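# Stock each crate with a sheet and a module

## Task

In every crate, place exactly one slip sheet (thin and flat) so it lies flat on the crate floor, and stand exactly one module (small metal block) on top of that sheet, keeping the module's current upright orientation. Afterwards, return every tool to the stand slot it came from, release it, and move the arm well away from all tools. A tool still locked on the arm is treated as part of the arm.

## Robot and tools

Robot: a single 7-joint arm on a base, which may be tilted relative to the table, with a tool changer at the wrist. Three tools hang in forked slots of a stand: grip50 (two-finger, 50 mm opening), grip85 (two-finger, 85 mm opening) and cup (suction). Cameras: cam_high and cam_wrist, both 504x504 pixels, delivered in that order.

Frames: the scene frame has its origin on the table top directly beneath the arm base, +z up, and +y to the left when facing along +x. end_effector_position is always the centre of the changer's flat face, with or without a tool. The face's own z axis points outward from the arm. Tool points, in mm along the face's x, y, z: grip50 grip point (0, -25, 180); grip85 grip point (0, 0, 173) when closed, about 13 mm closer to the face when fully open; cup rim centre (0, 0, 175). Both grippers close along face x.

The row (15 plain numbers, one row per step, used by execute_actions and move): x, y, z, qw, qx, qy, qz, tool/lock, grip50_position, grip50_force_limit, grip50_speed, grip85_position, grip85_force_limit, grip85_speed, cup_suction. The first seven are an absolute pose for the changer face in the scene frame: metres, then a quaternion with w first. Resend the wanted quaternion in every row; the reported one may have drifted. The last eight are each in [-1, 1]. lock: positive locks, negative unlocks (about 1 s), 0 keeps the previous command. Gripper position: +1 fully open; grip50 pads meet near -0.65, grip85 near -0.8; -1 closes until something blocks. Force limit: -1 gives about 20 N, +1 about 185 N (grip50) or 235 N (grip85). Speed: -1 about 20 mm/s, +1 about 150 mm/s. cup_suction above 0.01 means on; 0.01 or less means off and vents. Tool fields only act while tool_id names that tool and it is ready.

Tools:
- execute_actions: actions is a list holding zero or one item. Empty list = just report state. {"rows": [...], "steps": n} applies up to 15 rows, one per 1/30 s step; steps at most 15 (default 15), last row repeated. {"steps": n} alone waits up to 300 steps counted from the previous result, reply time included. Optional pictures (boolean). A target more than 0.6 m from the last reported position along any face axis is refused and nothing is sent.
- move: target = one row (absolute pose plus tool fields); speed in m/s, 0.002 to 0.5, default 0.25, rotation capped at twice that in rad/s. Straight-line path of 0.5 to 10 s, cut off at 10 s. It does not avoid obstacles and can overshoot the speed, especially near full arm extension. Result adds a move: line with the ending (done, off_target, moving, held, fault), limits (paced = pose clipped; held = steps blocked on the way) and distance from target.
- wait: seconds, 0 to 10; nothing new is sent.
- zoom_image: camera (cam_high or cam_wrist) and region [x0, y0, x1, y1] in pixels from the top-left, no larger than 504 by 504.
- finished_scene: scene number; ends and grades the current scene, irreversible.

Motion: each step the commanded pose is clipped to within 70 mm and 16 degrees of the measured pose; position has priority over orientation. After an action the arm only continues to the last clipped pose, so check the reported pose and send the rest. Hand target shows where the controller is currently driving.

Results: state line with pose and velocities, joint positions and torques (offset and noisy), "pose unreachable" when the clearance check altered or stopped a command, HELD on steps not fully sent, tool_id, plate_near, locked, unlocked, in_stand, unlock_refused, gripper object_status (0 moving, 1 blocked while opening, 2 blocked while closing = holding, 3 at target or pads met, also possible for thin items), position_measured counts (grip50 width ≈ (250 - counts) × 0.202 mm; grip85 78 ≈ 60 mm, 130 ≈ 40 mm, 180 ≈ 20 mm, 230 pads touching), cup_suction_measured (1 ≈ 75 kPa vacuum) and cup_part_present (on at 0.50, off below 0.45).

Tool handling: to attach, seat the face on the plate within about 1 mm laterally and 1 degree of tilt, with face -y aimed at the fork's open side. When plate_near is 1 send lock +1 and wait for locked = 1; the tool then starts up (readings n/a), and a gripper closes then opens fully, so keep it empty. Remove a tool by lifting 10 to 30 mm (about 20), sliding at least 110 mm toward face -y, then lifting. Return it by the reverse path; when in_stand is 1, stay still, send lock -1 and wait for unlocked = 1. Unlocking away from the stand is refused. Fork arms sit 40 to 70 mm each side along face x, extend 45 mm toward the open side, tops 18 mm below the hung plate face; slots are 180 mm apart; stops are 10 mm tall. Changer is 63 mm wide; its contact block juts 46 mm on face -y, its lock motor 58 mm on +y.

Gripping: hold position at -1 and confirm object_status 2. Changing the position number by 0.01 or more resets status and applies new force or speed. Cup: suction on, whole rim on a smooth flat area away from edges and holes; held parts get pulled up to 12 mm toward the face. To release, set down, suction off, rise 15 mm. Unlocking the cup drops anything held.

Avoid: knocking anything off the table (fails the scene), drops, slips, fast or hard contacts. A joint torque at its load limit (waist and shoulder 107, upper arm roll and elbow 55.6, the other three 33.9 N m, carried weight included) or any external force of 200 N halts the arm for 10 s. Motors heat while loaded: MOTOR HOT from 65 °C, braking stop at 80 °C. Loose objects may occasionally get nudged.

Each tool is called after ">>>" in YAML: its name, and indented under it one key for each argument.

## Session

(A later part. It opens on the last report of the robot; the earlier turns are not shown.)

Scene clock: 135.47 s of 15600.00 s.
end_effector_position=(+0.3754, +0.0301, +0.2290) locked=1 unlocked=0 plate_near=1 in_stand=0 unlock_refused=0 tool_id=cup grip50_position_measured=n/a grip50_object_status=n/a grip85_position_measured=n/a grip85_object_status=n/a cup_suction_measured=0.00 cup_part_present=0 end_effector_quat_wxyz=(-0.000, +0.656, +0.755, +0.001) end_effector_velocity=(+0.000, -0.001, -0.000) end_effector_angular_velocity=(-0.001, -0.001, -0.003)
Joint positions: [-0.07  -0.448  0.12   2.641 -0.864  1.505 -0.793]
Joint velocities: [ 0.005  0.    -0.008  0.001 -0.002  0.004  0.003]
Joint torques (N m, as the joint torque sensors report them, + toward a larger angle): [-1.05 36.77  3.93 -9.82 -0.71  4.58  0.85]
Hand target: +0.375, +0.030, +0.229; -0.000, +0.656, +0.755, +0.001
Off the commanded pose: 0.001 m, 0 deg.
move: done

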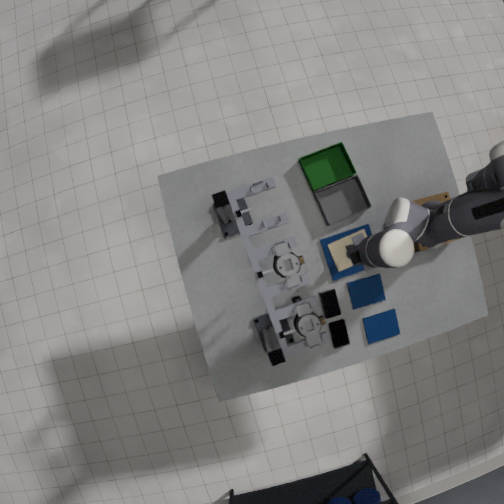

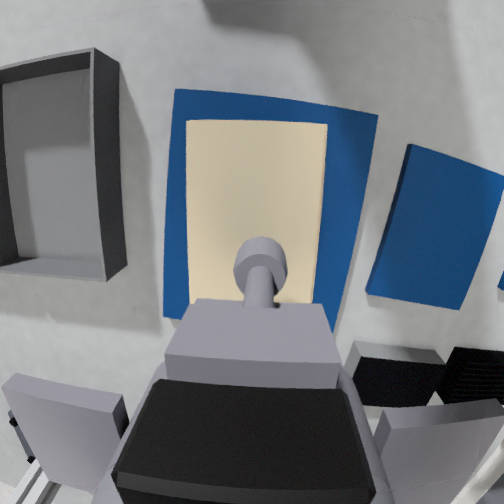

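>>> move:
  target: [0.374,0.025,0.184,0,0.656,0.7547,0,0,1,0,0,1,0,0,1]
  speed: 0.04

>>> move:
  target: [0.374,0.025,0.245,0,0.656,0.7547,0,0,1,0,0,1,0,0,1]
  speed: 0.08

>>> move:
  target: [0.38,-0.31,0.245,0,0.656,0.7547,0,0,1,0,0,1,0,0,1]
  speed: 0.2

Scene clock: 140.73 s of 15600.00 s.
end_effector_position=(+0.3741, +0.0254, +0.1838) locked=1 unlocked=0 plate_near=1 in_stand=0 unlock_refused=0 tool_id=cup grip50_position_measured=n/a grip50_object_status=n/a grip85_position_measured=n/a grip85_object_status=n/a cup_suction_measured=0.81 cup_part_present=1 end_effector_quat_wxyz=(-0.001, +0.656, +0.755, +0.000) end_effector_velocity=(+0.000, -0.001, +0.000) end_effector_angular_velocity=(-0.000, -0.001, -0.001)
Joint positions: [ 0.318 -0.621 -0.33   2.684 -0.916  1.813 -0.743]
Joint velocities: [ 0.     0.001 -0.002 -0.     0.001  0.001 -0.   ]
Joint torques (N m, as the joint torque sensors report them, + toward a larger angle): [ 0.67 38.   -1.5  -3.67  1.07  4.33 -0.23]
Hand target: +0.374, +0.025, +0.184; -0.001, +0.656, +0.755, +0.000
Off the commanded pose: 0.000 m, 0 deg.
move: done

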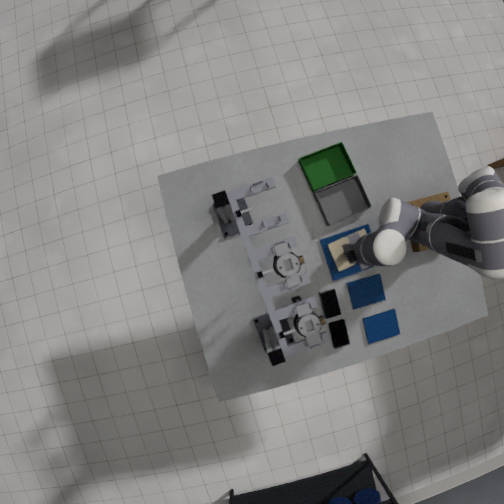

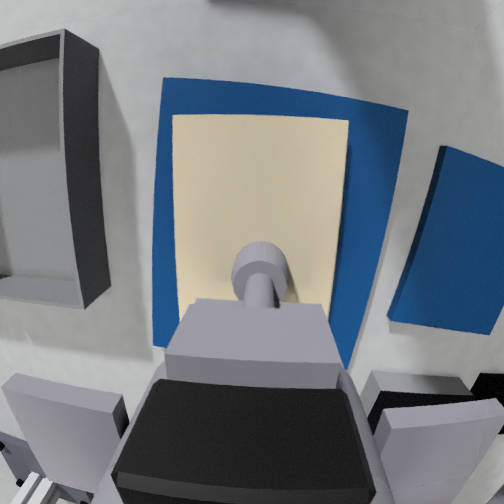

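Scene clock: 141.97 s of 15600.00 s.
end_effector_position=(+0.3738, +0.0246, +0.2452) locked=1 unlocked=0 plate_near=1 in_stand=0 unlock_refused=0 tool_id=cup grip50_position_measured=n/a grip50_object_status=n/a grip85_position_measured=n/a grip85_object_status=n/a cup_suction_measured=0.84 cup_part_present=1 end_effector_quat_wxyz=(+0.001, +0.656, +0.754, -0.001) end_effector_velocity=(-0.000, +0.001, +0.000) end_effector_angular_velocity=(+0.000, -0.000, +0.002)
Joint positions: [-0.183 -0.402  0.267  2.629 -0.764  1.418 -0.872]
Joint velocities: [-0.    -0.     0.001 -0.    -0.001 -0.    -0.   ]
Joint torques (N m, as the joint torque sensors report them, + toward a larger angle): [ -2.35  33.85   5.02 -13.2   -0.65   3.94  -0.15]
Hand target: +0.374, +0.025, +0.245; +0.001, +0.656, +0.755, -0.001
Off the commanded pose: 0.001 m, 0 deg.
move: done

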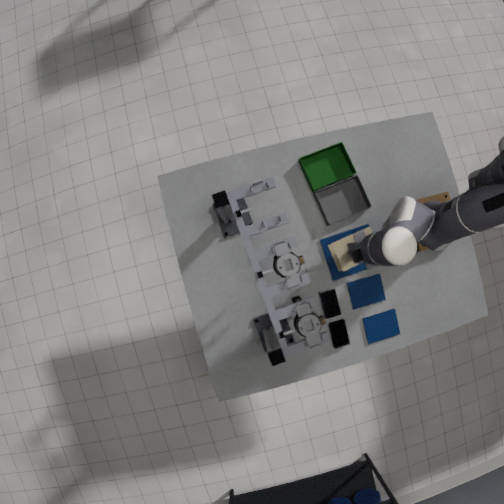

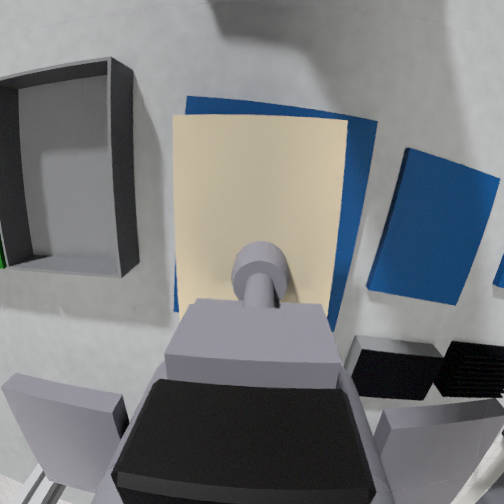

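Scene clock: 143.97 s of 15600.00 s.
end_effector_position=(+0.3801, -0.3111, +0.2455) locked=1 unlocked=0 plate_near=1 in_stand=0 unlock_refused=0 tool_id=cup grip50_position_measured=n/a grip50_object_status=n/a grip85_position_measured=n/a grip85_object_status=n/a cup_suction_measured=0.84 cup_part_present=1 end_effector_quat_wxyz=(-0.000, +0.656, +0.755, -0.002) end_effector_velocity=(+0.001, +0.000, +0.001) end_effector_angular_velocity=(-0.001, -0.001, +0.002)
Joint positions: [-0.922 -0.553  0.352  2.283 -0.515  1.202 -1.828]
Joint velocities: [ 0.001  0.001 -0.    -0.    -0.001  0.001 -0.   ]
Joint torques (N m, as the joint torque sensors report them, + toward a larger angle): [ -0.61  46.55   7.16 -17.71  -2.02   4.26   0.9 ]
Hand target: +0.380, -0.311, +0.246; -0.000, +0.656, +0.755, -0.002
Off the commanded pose: 0.001 m, 0 deg.
move: done

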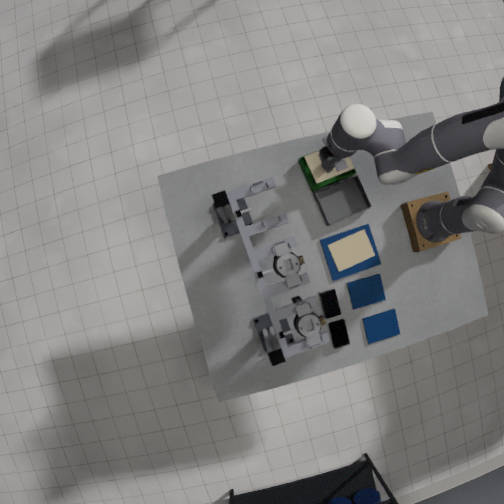

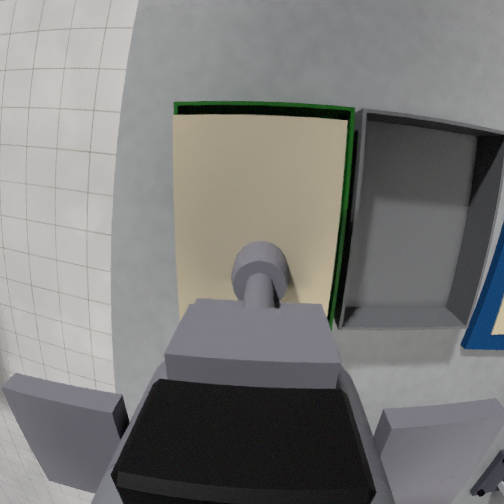

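>>> move:
  target: [0.379,-0.309,0.222,0,0.656,0.7547,0,0,1,0,0,1,0,0,1]
  speed: 0.04

>>> zoom_image:
  camera: "cam_high"
  region: [280,120,400,240]

Scene clock: 147.70 s of 15600.00 s.
end_effector_position=(+0.3790, -0.3090, +0.2219) locked=1 unlocked=0 plate_near=1 in_stand=0 unlock_refused=0 tool_id=cup grip50_position_measured=n/a grip50_object_status=n/a grip85_position_measured=n/a grip85_object_status=n/a cup_suction_measured=0.84 cup_part_present=1 end_effector_quat_wxyz=(-0.000, +0.656, +0.755, +0.000) end_effector_velocity=(+0.000, -0.000, +0.000) end_effector_angular_velocity=(-0.000, -0.000, -0.001)
Joint positions: [-0.881 -0.604  0.29   2.296 -0.562  1.276 -1.792]
Joint velocities: [ 0.     0.     0.    -0.     0.    -0.     0.001]
Joint torques (N m, as the joint torque sensors report them, + toward a larger angle): [ -0.19  47.4    6.41 -16.4   -1.72   4.24   0.85]
Hand target: +0.379, -0.309, +0.222; +0.000, +0.656, +0.755, +0.000
Off the commanded pose: 0.000 m, 0 deg.
move: done

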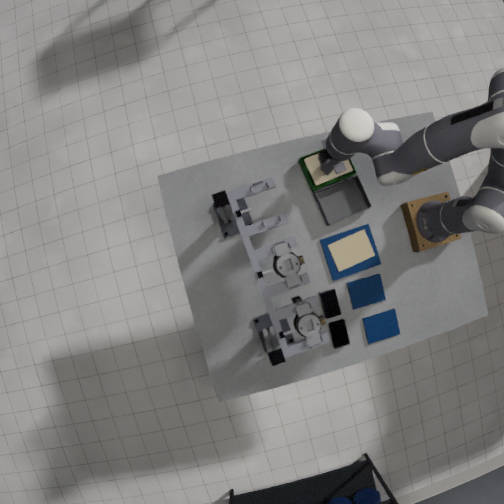

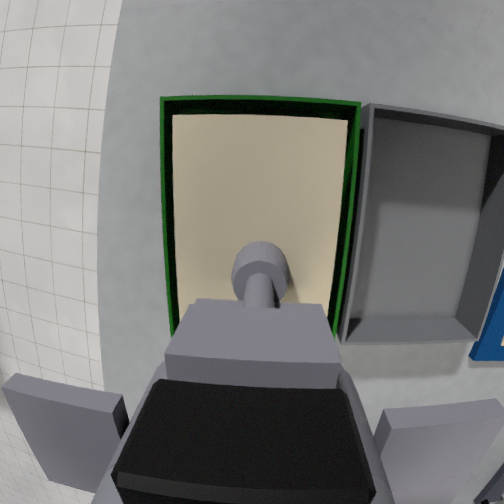

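Region (280, 120, 400, 240) of cam_high's 504x504 image, scaled by 4.200, with more detail than that image has.

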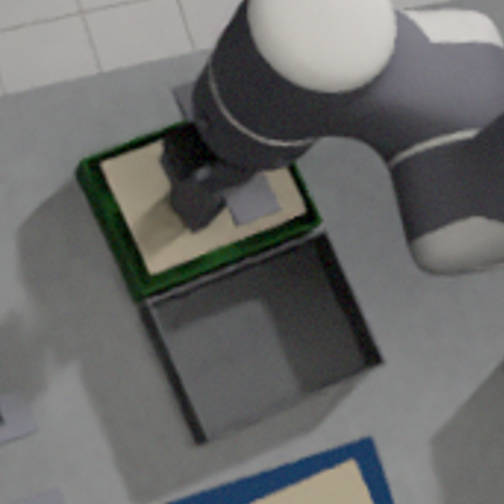

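Good; shift 2 mm toward -x.

>>> move:
  target: [0.377,-0.309,0.173,0,0.656,0.7547,0,0,1,0,0,1,0,0,1]
  speed: 0.04

>>> move:
  target: [0.377,-0.309,0.174,0,0.656,0.7547,0,0,1,0,0,1,0,0,0]
  speed: 0.002

>>> move:
  target: [0.377,-0.309,0.245,0,0.656,0.7547,0,0,1,0,0,1,0,0,0]
  speed: 0.08

>>> move:
  target: [0.378,0.027,0.23,0,0.656,0.7547,0,0,1,0,0,1,0,0,0]

Scene clock: 156.40 s of 15600.00 s.
end_effector_position=(+0.3771, -0.3090, +0.1728) locked=1 unlocked=0 plate_near=1 in_stand=0 unlock_refused=0 tool_id=cup grip50_position_measured=n/a grip50_object_status=n/a grip85_position_measured=n/a grip85_object_status=n/a cup_suction_measured=0.84 cup_part_present=1 end_effector_quat_wxyz=(-0.000, +0.656, +0.755, +0.000) end_effector_velocity=(+0.000, -0.000, +0.000) end_effector_angular_velocity=(-0.000, -0.001, +0.000)
Joint positions: [-0.782 -0.719  0.147  2.301 -0.643  1.423 -1.728]
Joint velocities: [-0.     0.001 -0.     0.    -0.     0.001  0.   ]
Joint torques (N m, as the joint torque sensors report them, + toward a larger angle): [ -0.3   49.43   5.36 -13.38  -0.73   4.62   0.83]
Hand target: +0.377, -0.309, +0.173; +0.000, +0.656, +0.755, +0.000
Off the commanded pose: 0.000 m, 0 deg.
move: done

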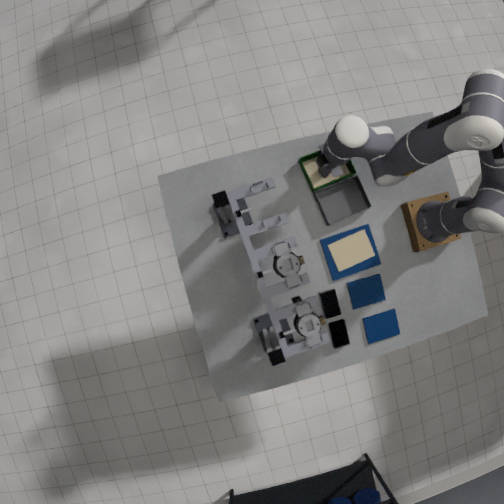

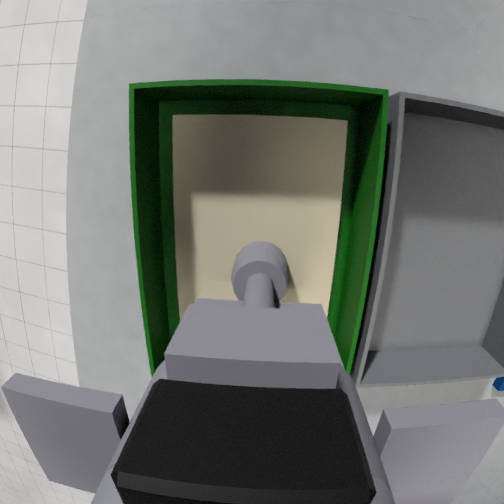

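Scene clock: 157.20 s of 15600.00 s.
end_effector_position=(+0.3774, -0.3092, +0.1744) locked=1 unlocked=0 plate_near=1 in_stand=0 unlock_refused=0 tool_id=cup grip50_position_measured=n/a grip50_object_status=n/a grip85_position_measured=n/a grip85_object_status=n/a cup_suction_measured=0.00 cup_part_present=0 end_effector_quat_wxyz=(+0.001, +0.656, +0.755, +0.000) end_effector_velocity=(-0.000, -0.000, +0.000) end_effector_angular_velocity=(+0.000, -0.000, -0.001)
Joint positions: [-0.784 -0.715  0.149  2.301 -0.643  1.421 -1.728]
Joint velocities: [ 0.     0.     0.    -0.     0.002  0.    -0.001]
Joint torques (N m, as the joint torque sensors report them, + toward a larger angle): [ -3.    44.89   5.74 -11.02  -0.76   3.41   0.18]
Hand target: +0.377, -0.309, +0.174; +0.000, +0.656, +0.755, -0.000
Off the commanded pose: 0.001 m, 0 deg.
move: done

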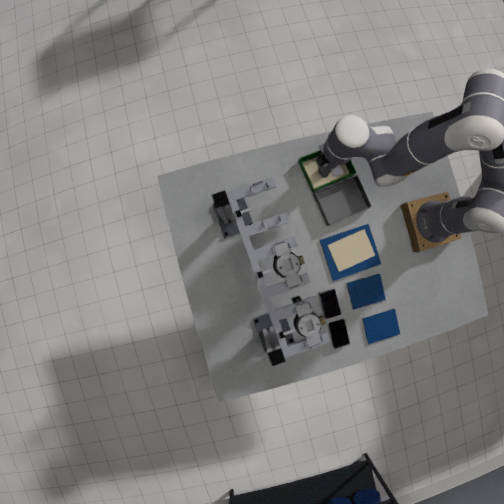

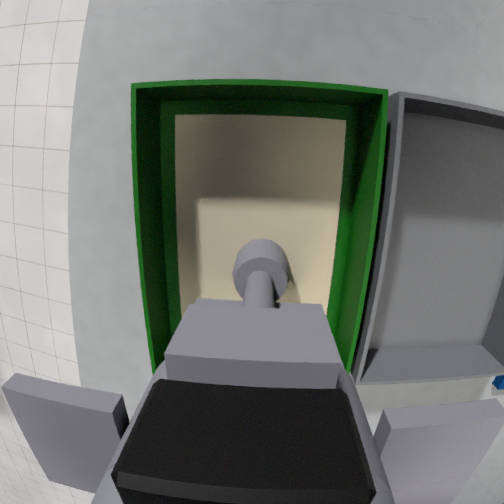

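Scene clock: 158.37 s of 15600.00 s.
end_effector_position=(+0.3769, -0.3089, +0.2452) locked=1 unlocked=0 plate_near=1 in_stand=0 unlock_refused=0 tool_id=cup grip50_position_measured=n/a grip50_object_status=n/a grip85_position_measured=n/a grip85_object_status=n/a cup_suction_measured=0.00 cup_part_present=0 end_effector_quat_wxyz=(+0.000, +0.656, +0.755, -0.000) end_effector_velocity=(-0.000, +0.000, -0.000) end_effector_angular_velocity=(+0.001, +0.000, +0.000)
Joint positions: [-0.923 -0.549  0.351  2.294 -0.513  1.212 -1.829]
Joint velocities: [ 0.    -0.001 -0.     0.     0.     0.    -0.   ]
Joint torques (N m, as the joint torque sensors report them, + toward a larger angle): [ -2.02  44.45   6.73 -17.35  -1.73   3.91   0.19]
Hand target: +0.377, -0.309, +0.245; -0.000, +0.656, +0.755, -0.000
Off the commanded pose: 0.000 m, 0 deg.
move: done

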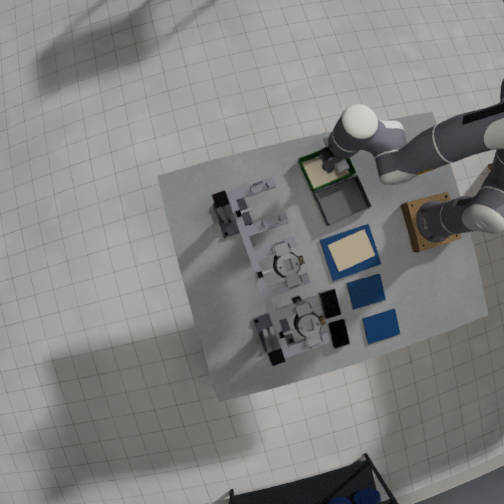

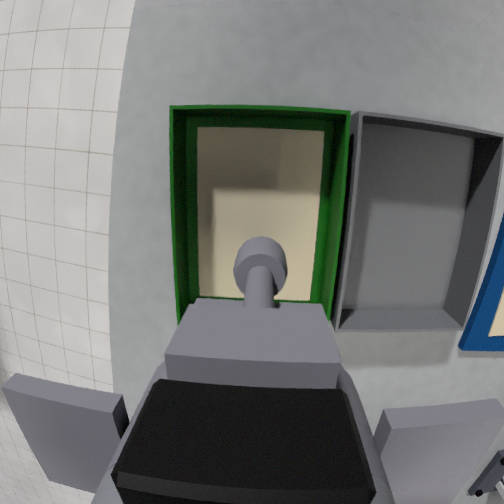

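Scene clock: 160.13 s of 15600.00 s.
end_effector_position=(+0.3779, +0.0281, +0.2295) locked=1 unlocked=0 plate_near=1 in_stand=0 unlock_refused=0 tool_id=cup grip50_position_measured=n/a grip50_object_status=n/a grip85_position_measured=n/a grip85_object_status=n/a cup_suction_measured=0.00 cup_part_present=0 end_effector_quat_wxyz=(-0.000, +0.656, +0.755, +0.002) end_effector_velocity=(+0.000, -0.001, -0.000) end_effector_angular_velocity=(-0.001, -0.002, -0.001)
Joint positions: [-0.057 -0.447  0.121  2.636 -0.816  1.503 -0.828]
Joint velocities: [ 0.006  0.    -0.01   0.001 -0.004  0.005  0.001]
Joint torques (N m, as the joint torque sensors report them, + toward a larger angle): [ -0.27  36.29   3.46 -10.17  -0.38   4.37   0.89]
Hand target: +0.378, +0.028, +0.230; -0.000, +0.656, +0.755, +0.002
Off the commanded pose: 0.001 m, 0 deg.
move: done

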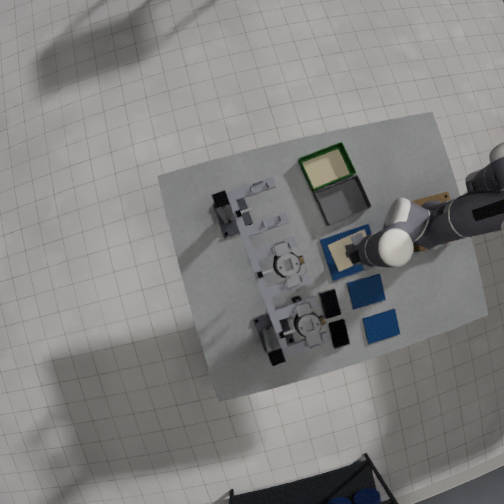

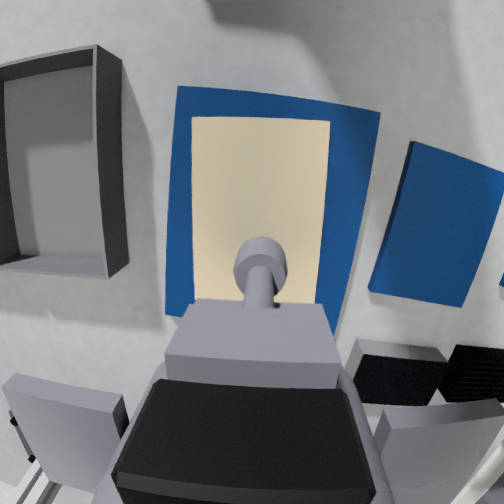

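>>> move:
  target: [0.378,0.027,0.183,0,0.656,0.7547,0,0,1,0,0,1,0,0,1]
  speed: 0.04

>>> move:
  target: [0.378,0.027,0.245,0,0.656,0.7547,0,0,1,0,0,1,0,0,1]
  speed: 0.08

>>> move:
  target: [0.361,-0.167,0.245,0,0.656,0.7547,0,0,1,0,0,1,0,0,1]
  speed: 0.2

>>> move:
  target: [0.361,-0.167,0.225,0,0.656,0.7547,0,0,1,0,0,1,0,0,1]
  speed: 0.04

Scene clock: 165.70 s of 15600.00 s.
end_effector_position=(+0.3781, +0.0274, +0.1828) locked=1 unlocked=0 plate_near=1 in_stand=0 unlock_refused=0 tool_id=cup grip50_position_measured=n/a grip50_object_status=n/a grip85_position_measured=n/a grip85_object_status=n/a cup_suction_measured=0.81 cup_part_present=1 end_effector_quat_wxyz=(-0.001, +0.656, +0.755, +0.000) end_effector_velocity=(+0.000, -0.000, +0.000) end_effector_angular_velocity=(+0.000, -0.001, -0.001)
Joint positions: [ 0.297 -0.622 -0.28   2.667 -0.865  1.785 -0.77 ]
Joint velocities: [ 0.     0.001 -0.001  0.    -0.     0.     0.   ]
Joint torques (N m, as the joint torque sensors report them, + toward a larger angle): [ 0.4  38.58 -1.75 -3.66  0.97  4.4  -0.18]
Hand target: +0.378, +0.027, +0.183; -0.000, +0.656, +0.755, +0.000
Off the commanded pose: 0.000 m, 0 deg.
move: done

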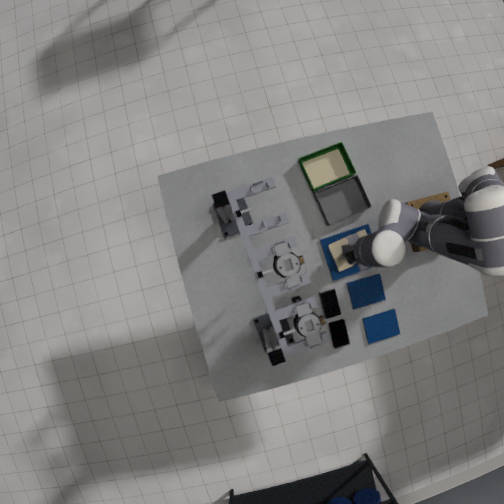

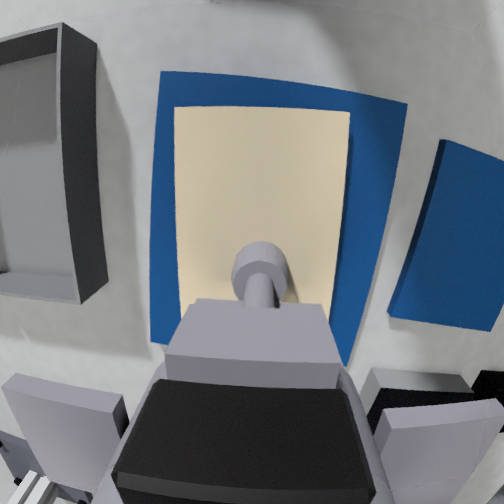

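Scene clock: 166.90 s of 15600.00 s.
end_effector_position=(+0.3778, +0.0266, +0.2452) locked=1 unlocked=0 plate_near=1 in_stand=0 unlock_refused=0 tool_id=cup grip50_position_measured=n/a grip50_object_status=n/a grip85_position_measured=n/a grip85_object_status=n/a cup_suction_measured=0.84 cup_part_present=1 end_effector_quat_wxyz=(+0.001, +0.656, +0.754, -0.000) end_effector_velocity=(-0.000, -0.000, -0.000) end_effector_angular_velocity=(+0.000, +0.000, -0.000)
Joint positions: [-0.157 -0.404  0.262  2.619 -0.724  1.413 -0.891]
Joint velocities: [ 0.    -0.     0.    -0.     0.001 -0.    -0.   ]
Joint torques (N m, as the joint torque sensors report them, + toward a larger angle): [ -1.65  33.27   4.92 -13.09  -0.7    4.24  -0.43]
Hand target: +0.378, +0.027, +0.245; +0.001, +0.656, +0.755, -0.001
Off the commanded pose: 0.000 m, 0 deg.
move: done

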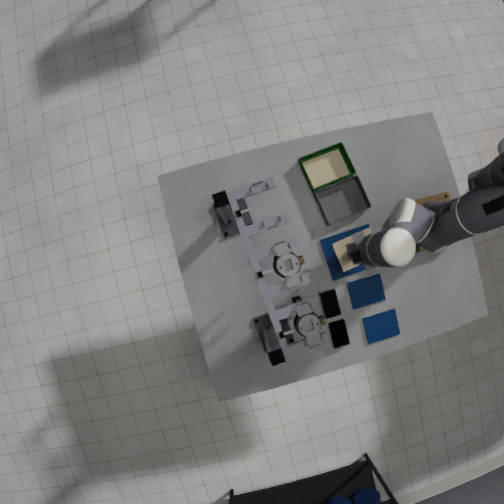

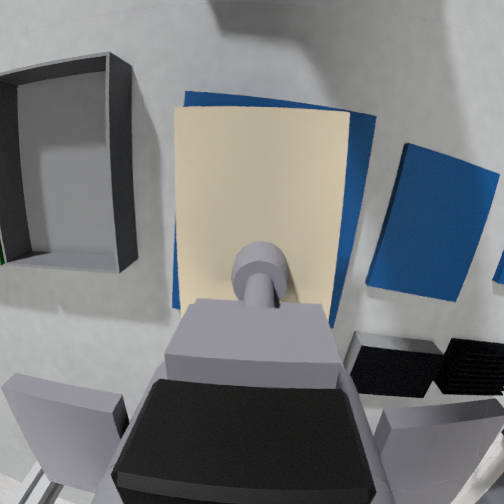

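Scene clock: 168.23 s of 15600.00 s.
end_effector_position=(+0.3612, -0.1678, +0.2451) locked=1 unlocked=0 plate_near=1 in_stand=0 unlock_refused=0 tool_id=cup grip50_position_measured=n/a grip50_object_status=n/a grip85_position_measured=n/a grip85_object_status=n/a cup_suction_measured=0.84 cup_part_present=1 end_effector_quat_wxyz=(+0.000, +0.656, +0.755, -0.001) end_effector_velocity=(+0.000, +0.000, +0.000) end_effector_angular_velocity=(-0.000, -0.000, +0.001)
Joint positions: [-0.641 -0.427  0.277  2.561 -0.618  1.379 -1.471]
Joint velocities: [-0.     0.    -0.     0.    -0.001  0.    -0.   ]
Joint torques (N m, as the joint torque sensors report them, + toward a larger angle): [ -0.81  36.26   5.28 -13.68  -1.01   4.25   0.27]
Hand target: +0.361, -0.168, +0.245; +0.000, +0.656, +0.755, -0.001
Off the commanded pose: 0.001 m, 0 deg.
move: done

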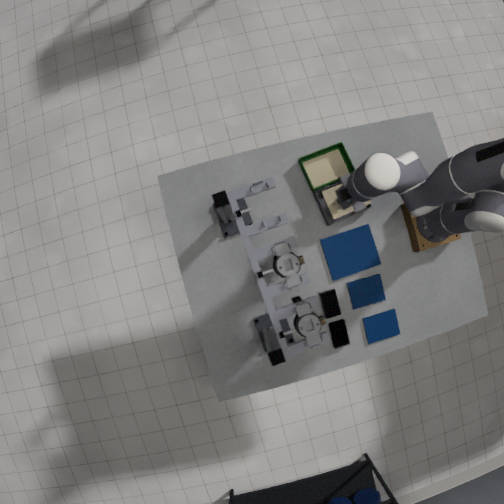

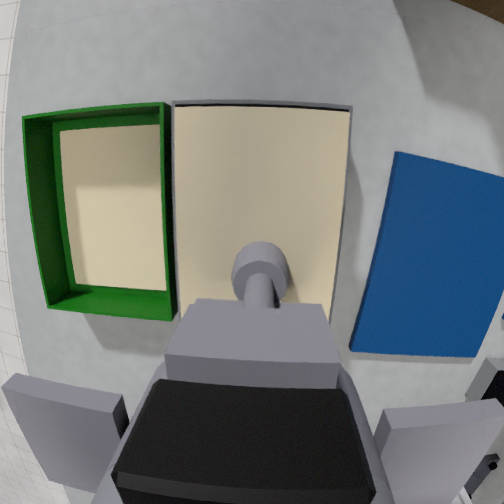

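Scene clock: 169.00 s of 15600.00 s.
end_effector_position=(+0.3611, -0.1670, +0.2249) locked=1 unlocked=0 plate_near=1 in_stand=0 unlock_refused=0 tool_id=cup grip50_position_measured=n/a grip50_object_status=n/a grip85_position_measured=n/a grip85_object_status=n/a cup_suction_measured=0.84 cup_part_present=1 end_effector_quat_wxyz=(-0.000, +0.656, +0.755, +0.000) end_effector_velocity=(-0.000, -0.000, +0.000) end_effector_angular_velocity=(-0.000, -0.000, -0.001)
Joint positions: [-0.552 -0.482  0.15   2.578 -0.704  1.472 -1.411]
Joint velocities: [-0.     0.001  0.     0.     0.001 -0.    -0.001]
Joint torques (N m, as the joint torque sensors report them, + toward a larger angle): [ -0.23  38.06   3.31 -10.8   -0.6    4.55   0.95]
Hand target: +0.361, -0.167, +0.225; -0.000, +0.656, +0.755, +0.000
Off the commanded pose: 0.000 m, 0 deg.
move: done

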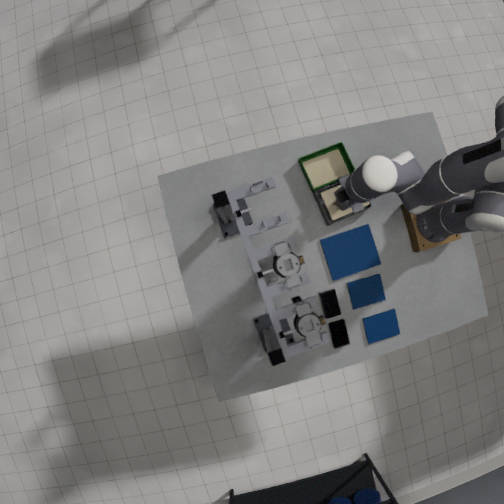

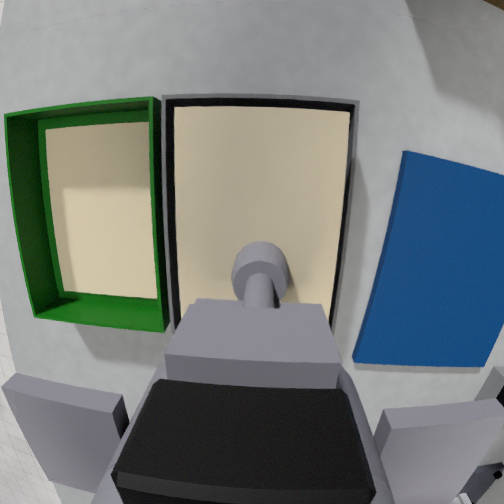

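>>> move:
  target: [0.362,-0.168,0.173,0,0.656,0.7547,0,0,1,0,0,1,0,0,1]
  speed: 0.04

>>> move:
  target: [0.362,-0.168,0.174,0,0.656,0.7547,0,0,1,0,0,1,0,0,0]
  speed: 0.002

>>> move:
  target: [0.362,-0.168,0.245,0,0.656,0.7547,0,0,1,0,0,1,0,0,0]
  speed: 0.08

>>> move:
  target: [0.523,-0.1915,0.384,0,0.6801,0.7331,0,0,1,0,0,1,0,0,0]

>>> move:
  target: [0.6577,-0.1814,0.384,0,0.6801,0.7331,0,0,1,0,0,1,0,0,0]
  speed: 0.1

>>> move:
  target: [0.6577,-0.1814,0.3638,0,0.6801,0.7331,0,0,1,0,0,1,0,0,0]
  speed: 0.02

>>> execute_actions:
  actions:
    - {"rows":[[0.6577,-0.1814,0.3638,0,0.6801,0.7331,0,-1,1,0,0,1,0,0,0]],"steps":15}
  pictures: false

>>> execute_actions:
  actions:
    - {"steps":24}
  pictures: false

Scene clock: 177.50 s of 15600.00 s.
end_effector_position=(+0.3623, -0.1678, +0.1728) locked=1 unlocked=0 plate_near=1 in_stand=0 unlock_refused=0 tool_id=cup grip50_position_measured=n/a grip50_object_status=n/a grip85_position_measured=n/a grip85_object_status=n/a cup_suction_measured=0.84 cup_part_present=1 end_effector_quat_wxyz=(-0.000, +0.656, +0.755, +0.000) end_effector_velocity=(+0.000, +0.000, +0.000) end_effector_angular_velocity=(-0.000, -0.000, +0.001)
Joint positions: [-0.282 -0.659 -0.162  2.59  -0.759  1.724 -1.35 ]
Joint velocities: [ 0.     0.001 -0.    -0.    -0.001 -0.    -0.   ]
Joint torques (N m, as the joint torque sensors report them, + toward a larger angle): [-0.79 41.69 -0.6  -5.25  0.88  4.83 -0.14]
Hand target: +0.362, -0.168, +0.173; -0.000, +0.656, +0.755, +0.000
Off the commanded pose: 0.000 m, 0 deg.
move: done

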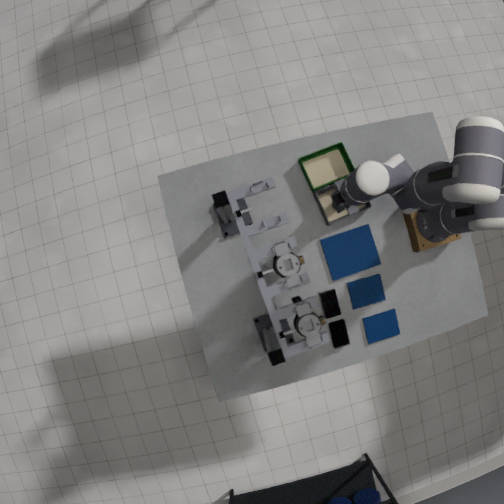

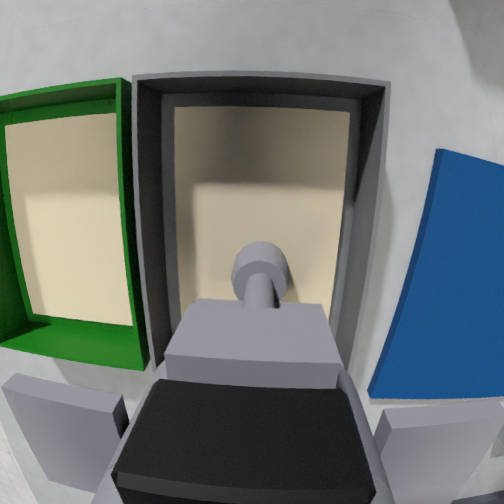

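Scene clock: 178.33 s of 15600.00 s.
end_effector_position=(+0.3623, -0.1680, +0.1743) locked=1 unlocked=0 plate_near=1 in_stand=0 unlock_refused=0 tool_id=cup grip50_position_measured=n/a grip50_object_status=n/a grip85_position_measured=n/a grip85_object_status=n/a cup_suction_measured=0.00 cup_part_present=0 end_effector_quat_wxyz=(+0.000, +0.656, +0.755, +0.000) end_effector_velocity=(+0.000, +0.000, +0.000) end_effector_angular_velocity=(+0.000, -0.000, +0.001)
Joint positions: [-0.284 -0.654 -0.16   2.591 -0.759  1.721 -1.35 ]
Joint velocities: [-0.    -0.    -0.    -0.    -0.001  0.     0.   ]
Joint torques (N m, as the joint torque sensors report them, + toward a larger angle): [-3.   37.92  0.8  -4.59  0.2   3.22 -0.2 ]
Hand target: +0.362, -0.168, +0.174; +0.000, +0.656, +0.755, -0.000
Off the commanded pose: 0.000 m, 0 deg.
move: done

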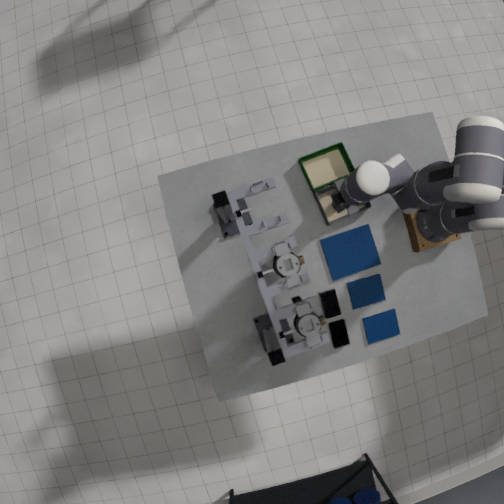

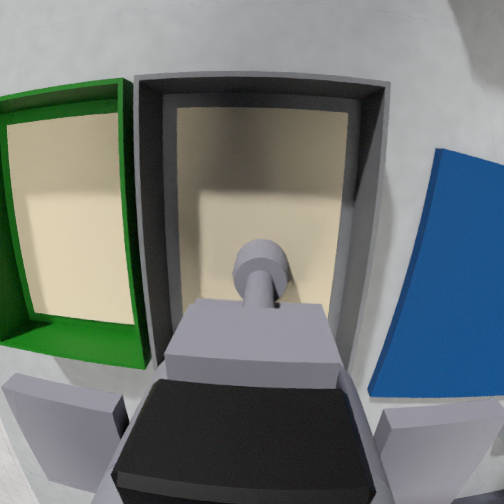

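Scene clock: 179.53 s of 15600.00 s.
end_effector_position=(+0.3616, -0.1682, +0.2452) locked=1 unlocked=0 plate_near=1 in_stand=0 unlock_refused=0 tool_id=cup grip50_position_measured=n/a grip50_object_status=n/a grip85_position_measured=n/a grip85_object_status=n/a cup_suction_measured=0.00 cup_part_present=0 end_effector_quat_wxyz=(+0.000, +0.656, +0.754, -0.001) end_effector_velocity=(-0.000, +0.000, -0.000) end_effector_angular_velocity=(+0.000, +0.001, -0.000)
Joint positions: [-0.649 -0.429  0.283  2.559 -0.624  1.377 -1.469]
Joint velocities: [-0.    -0.001 -0.    -0.    -0.    -0.     0.001]
Joint torques (N m, as the joint torque sensors report them, + toward a larger angle): [ -1.88  35.7    5.01 -13.82  -1.32   4.32  -0.22]
Hand target: +0.362, -0.168, +0.245; +0.000, +0.656, +0.755, -0.001
Off the commanded pose: 0.000 m, 0 deg.
move: done

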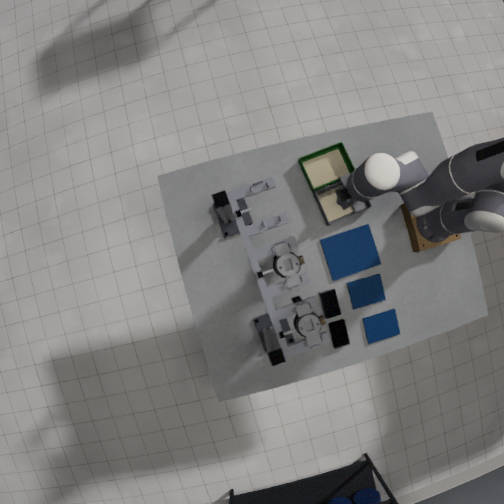

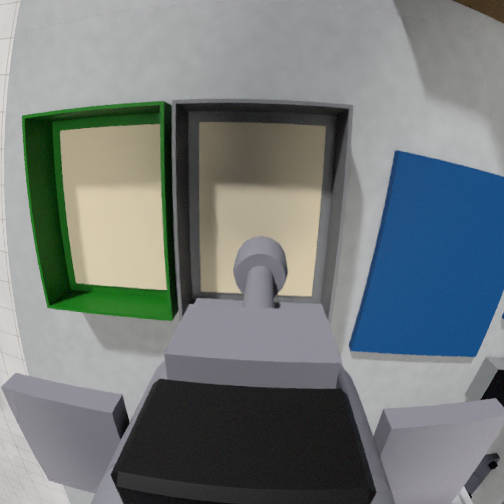

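Scene clock: 180.83 s of 15600.00 s.
end_effector_position=(+0.5225, -0.1907, +0.3848) locked=1 unlocked=0 plate_near=1 in_stand=0 unlock_refused=0 tool_id=cup grip50_position_measured=n/a grip50_object_status=n/a grip85_position_measured=n/a grip85_object_status=n/a cup_suction_measured=0.00 cup_part_present=0 end_effector_quat_wxyz=(+0.000, +0.680, +0.733, -0.000) end_effector_velocity=(-0.000, +0.000, -0.000) end_effector_angular_velocity=(+0.000, +0.001, -0.000)
Joint positions: [-0.717 -0.401  0.576  1.982 -0.29   0.744 -1.609]
Joint velocities: [ 0.    -0.     0.    -0.     0.    -0.001 -0.   ]
Joint torques (N m, as the joint torque sensors report them, + toward a larger angle): [ -1.33  46.58   7.53 -28.42  -3.98   4.52   0.95]
Hand target: +0.522, -0.191, +0.385; +0.000, +0.680, +0.733, -0.000
Off the commanded pose: 0.001 m, 0 deg.
move: done

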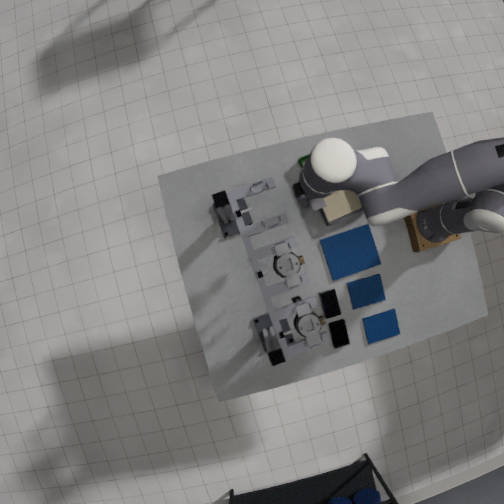

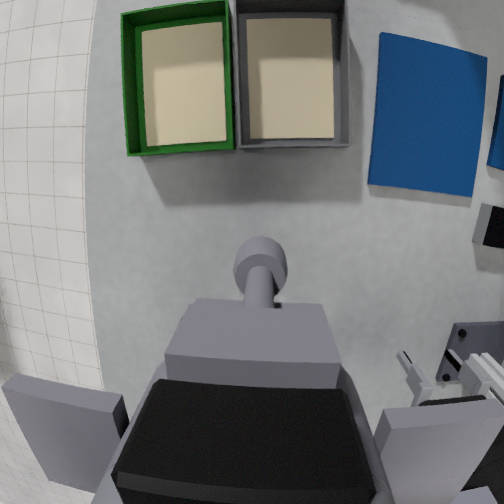

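Scene clock: 182.47 s of 15600.00 s.
end_effector_position=(+0.6577, -0.1809, +0.3845) locked=1 unlocked=0 plate_near=1 in_stand=0 unlock_refused=0 tool_id=cup grip50_position_measured=n/a grip50_object_status=n/a grip85_position_measured=n/a grip85_object_status=n/a cup_suction_measured=0.00 cup_part_present=0 end_effector_quat_wxyz=(+0.000, +0.680, +0.733, +0.000) end_effector_velocity=(-0.000, -0.000, +0.001) end_effector_angular_velocity=(-0.001, -0.000, +0.000)
Joint positions: [-0.542 -0.657  0.526  1.586 -0.374  0.583 -1.53 ]
Joint velocities: [-0.     0.001  0.     0.    -0.001 -0.     0.   ]
Joint torques (N m, as the joint torque sensors report them, + toward a larger angle): [ -3.52  62.53  11.53 -29.82  -4.09   3.97   0.71]
Hand target: +0.658, -0.181, +0.384; +0.000, +0.680, +0.733, +0.000
Off the commanded pose: 0.001 m, 0 deg.
move: done

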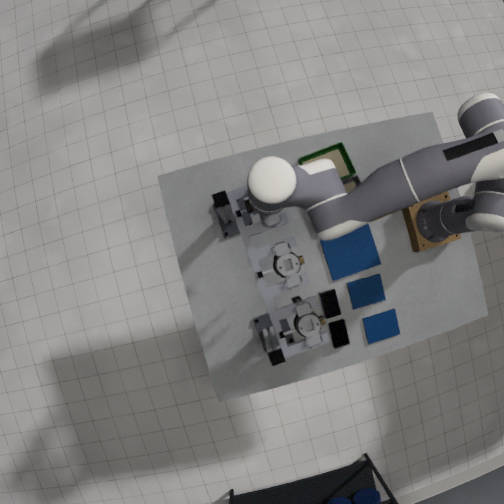

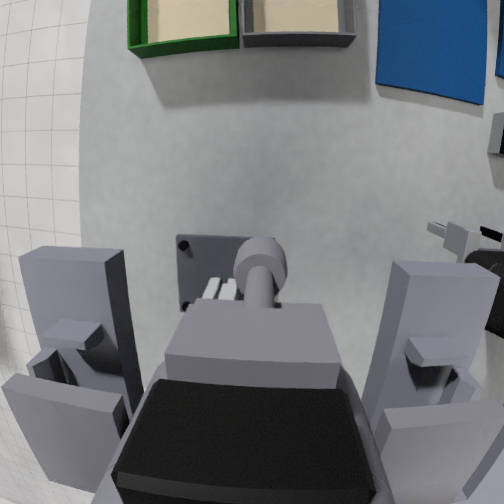

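Scene clock: 183.73 s of 15600.00 s.
end_effector_position=(+0.6582, -0.1816, +0.3647) locked=1 unlocked=0 plate_near=1 in_stand=1 unlock_refused=0 tool_id=cup grip50_position_measured=n/a grip50_object_status=n/a grip85_position_measured=n/a grip85_object_status=n/a cup_suction_measured=0.00 cup_part_present=0 end_effector_quat_wxyz=(+0.001, +0.680, +0.733, +0.000) end_effector_velocity=(+0.000, +0.000, +0.000) end_effector_angular_velocity=(+0.001, -0.000, -0.000)
Joint positions: [-0.536 -0.681  0.512  1.604 -0.389  0.626 -1.522]
Joint velocities: [ 0.     0.     0.    -0.     0.001  0.     0.   ]
Joint torques (N m, as the joint torque sensors report them, + toward a larger angle): [  0.15  58.06  11.67 -26.76  -3.65   3.74   1.14]
Hand target: +0.658, -0.181, +0.364; +0.000, +0.680, +0.733, +0.000
Off the commanded pose: 0.001 m, 0 deg.
move: done

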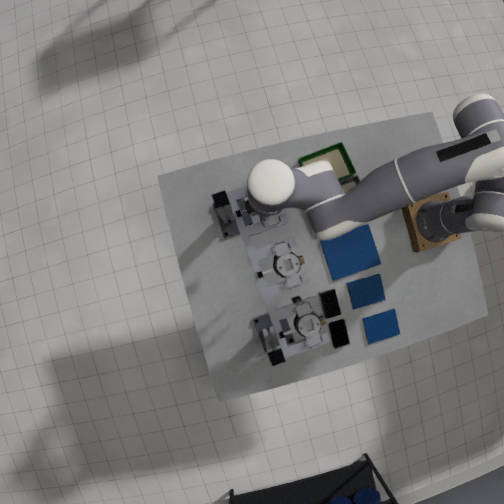

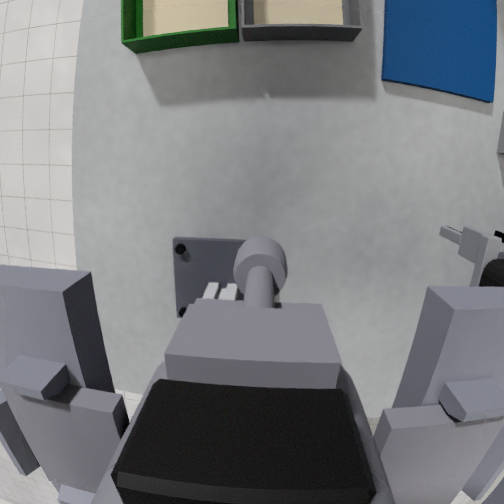

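Scene clock: 184.23 s of 15600.00 s.
end_effector_position=(+0.6580, -0.1815, +0.3644) locked=0 unlocked=0 plate_near=1 in_stand=1 unlock_refused=0 tool_id=none grip50_position_measured=n/a grip50_object_status=n/a grip85_position_measured=n/a grip85_object_status=n/a cup_suction_measured=n/a cup_part_present=n/a end_effector_quat_wxyz=(+0.001, +0.680, +0.733, +0.000) end_effector_velocity=(-0.000, -0.000, -0.000) end_effector_angular_velocity=(+0.000, -0.000, +0.000)
Joint positions: [-0.536 -0.681  0.512  1.604 -0.389  0.626 -1.522]
Joint velocities: [-0.    -0.    -0.     0.     0.     0.    -0.001]
Joint torques (N m, as the joint torque sensors report them, + toward a larger angle): [ -1.56  54.38  10.8  -23.81  -2.59   2.8    0.91]
Hand target: +0.658, -0.181, +0.364; +0.000, +0.680, +0.733, -0.000
Off the commanded pose: 0.001 m, 0 deg.
Steps of this call (steps 1 to 15: all 15 steps of this action). Readings (end_effector_position | what the end effector reports):
1: (+0.6581, -0.1816, +0.3645) | locked=1 unlocked=0 plate_near=1 in_stand=1 unlock_refused=0 tool_id=cup grip50_position_measured=n/a grip50_object_status=n/a grip85_position_measured=n/a grip85_object_status=n/a cup_suction_measured=0.00 cup_part_present=0
2: (+0.6581, -0.1815, +0.3645) | locked=1 unlocked=0 plate_near=1 in_stand=1 unlock_refused=0 tool_id=cup grip50_position_measured=n/a grip50_object_status=n/a grip85_position_measured=n/a grip85_object_status=n/a cup_suction_measured=0.00 cup_part_present=0
4: (+0.6581, -0.1815, +0.3645) | locked=1 unlocked=0 plate_near=1 in_stand=1 unlock_refused=0 tool_id=cup grip50_position_measured=n/a grip50_object_status=n/a grip85_position_measured=n/a grip85_object_status=n/a cup_suction_measured=0.00 cup_part_present=0
8: (+0.6580, -0.1815, +0.3644) | locked=0 unlocked=0 plate_near=1 in_stand=1 unlock_refused=0 tool_id=none grip50_position_measured=n/a grip50_object_status=n/a grip85_position_measured=n/a grip85_object_status=n/a cup_suction_measured=n/a cup_part_present=n/a
15: the state above

Scene clock: 185.03 s of 15600.00 s.
end_effector_position=(+0.6580, -0.1815, +0.3644) locked=0 unlocked=1 plate_near=1 in_stand=1 unlock_refused=0 tool_id=none grip50_position_measured=n/a grip50_object_status=n/a grip85_position_measured=n/a grip85_object_status=n/a cup_suction_measured=n/a cup_part_present=n/a end_effector_quat_wxyz=(+0.001, +0.680, +0.733, +0.000) end_effector_velocity=(+0.000, -0.000, +0.000) end_effector_angular_velocity=(-0.001, -0.001, +0.001)
Joint positions: [-0.536 -0.681  0.512  1.604 -0.389  0.626 -1.522]
Joint velocities: [-0.     0.     0.     0.    -0.001  0.001 -0.   ]
Joint torques (N m, as the joint torque sensors report them, + toward a larger angle): [ -0.86  53.98  10.99 -24.13  -2.81   2.98   1.28]
Hand target: +0.658, -0.181, +0.364; +0.000, +0.680, +0.733, -0.000
Off the commanded pose: 0.001 m, 0 deg.
Steps of this call (steps 1 to 24: nothing new was sent). Readings (end_effector_position | what the end effector reports):
1: (+0.6580, -0.1815, +0.3644) | locked=0 unlocked=0 plate_near=1 in_stand=1 unlock_refused=0 tool_id=none grip50_position_measured=n/a grip50_object_status=n/a grip85_position_measured=n/a grip85_object_status=n/a cup_suction_measured=n/a cup_part_present=n/a
2: (+0.6580, -0.1815, +0.3644) | locked=0 unlocked=0 plate_near=1 in_stand=1 unlock_refused=0 tool_id=none grip50_position_measured=n/a grip50_object_status=n/a grip85_position_measured=n/a grip85_object_status=n/a cup_suction_measured=n/a cup_part_present=n/a
4: (+0.6580, -0.1815, +0.3644) | locked=0 unlocked=0 plate_near=1 in_stand=1 unlock_refused=0 tool_id=none grip50_position_measured=n/a grip50_object_status=n/a grip85_position_measured=n/a grip85_object_status=n/a cup_suction_measured=n/a cup_part_present=n/a
8: (+0.6580, -0.1815, +0.3644) | locked=0 unlocked=0 plate_near=1 in_stand=1 unlock_refused=0 tool_id=none grip50_position_measured=n/a grip50_object_status=n/a grip85_position_measured=n/a grip85_object_status=n/a cup_suction_measured=n/a cup_part_present=n/a
24: the state above


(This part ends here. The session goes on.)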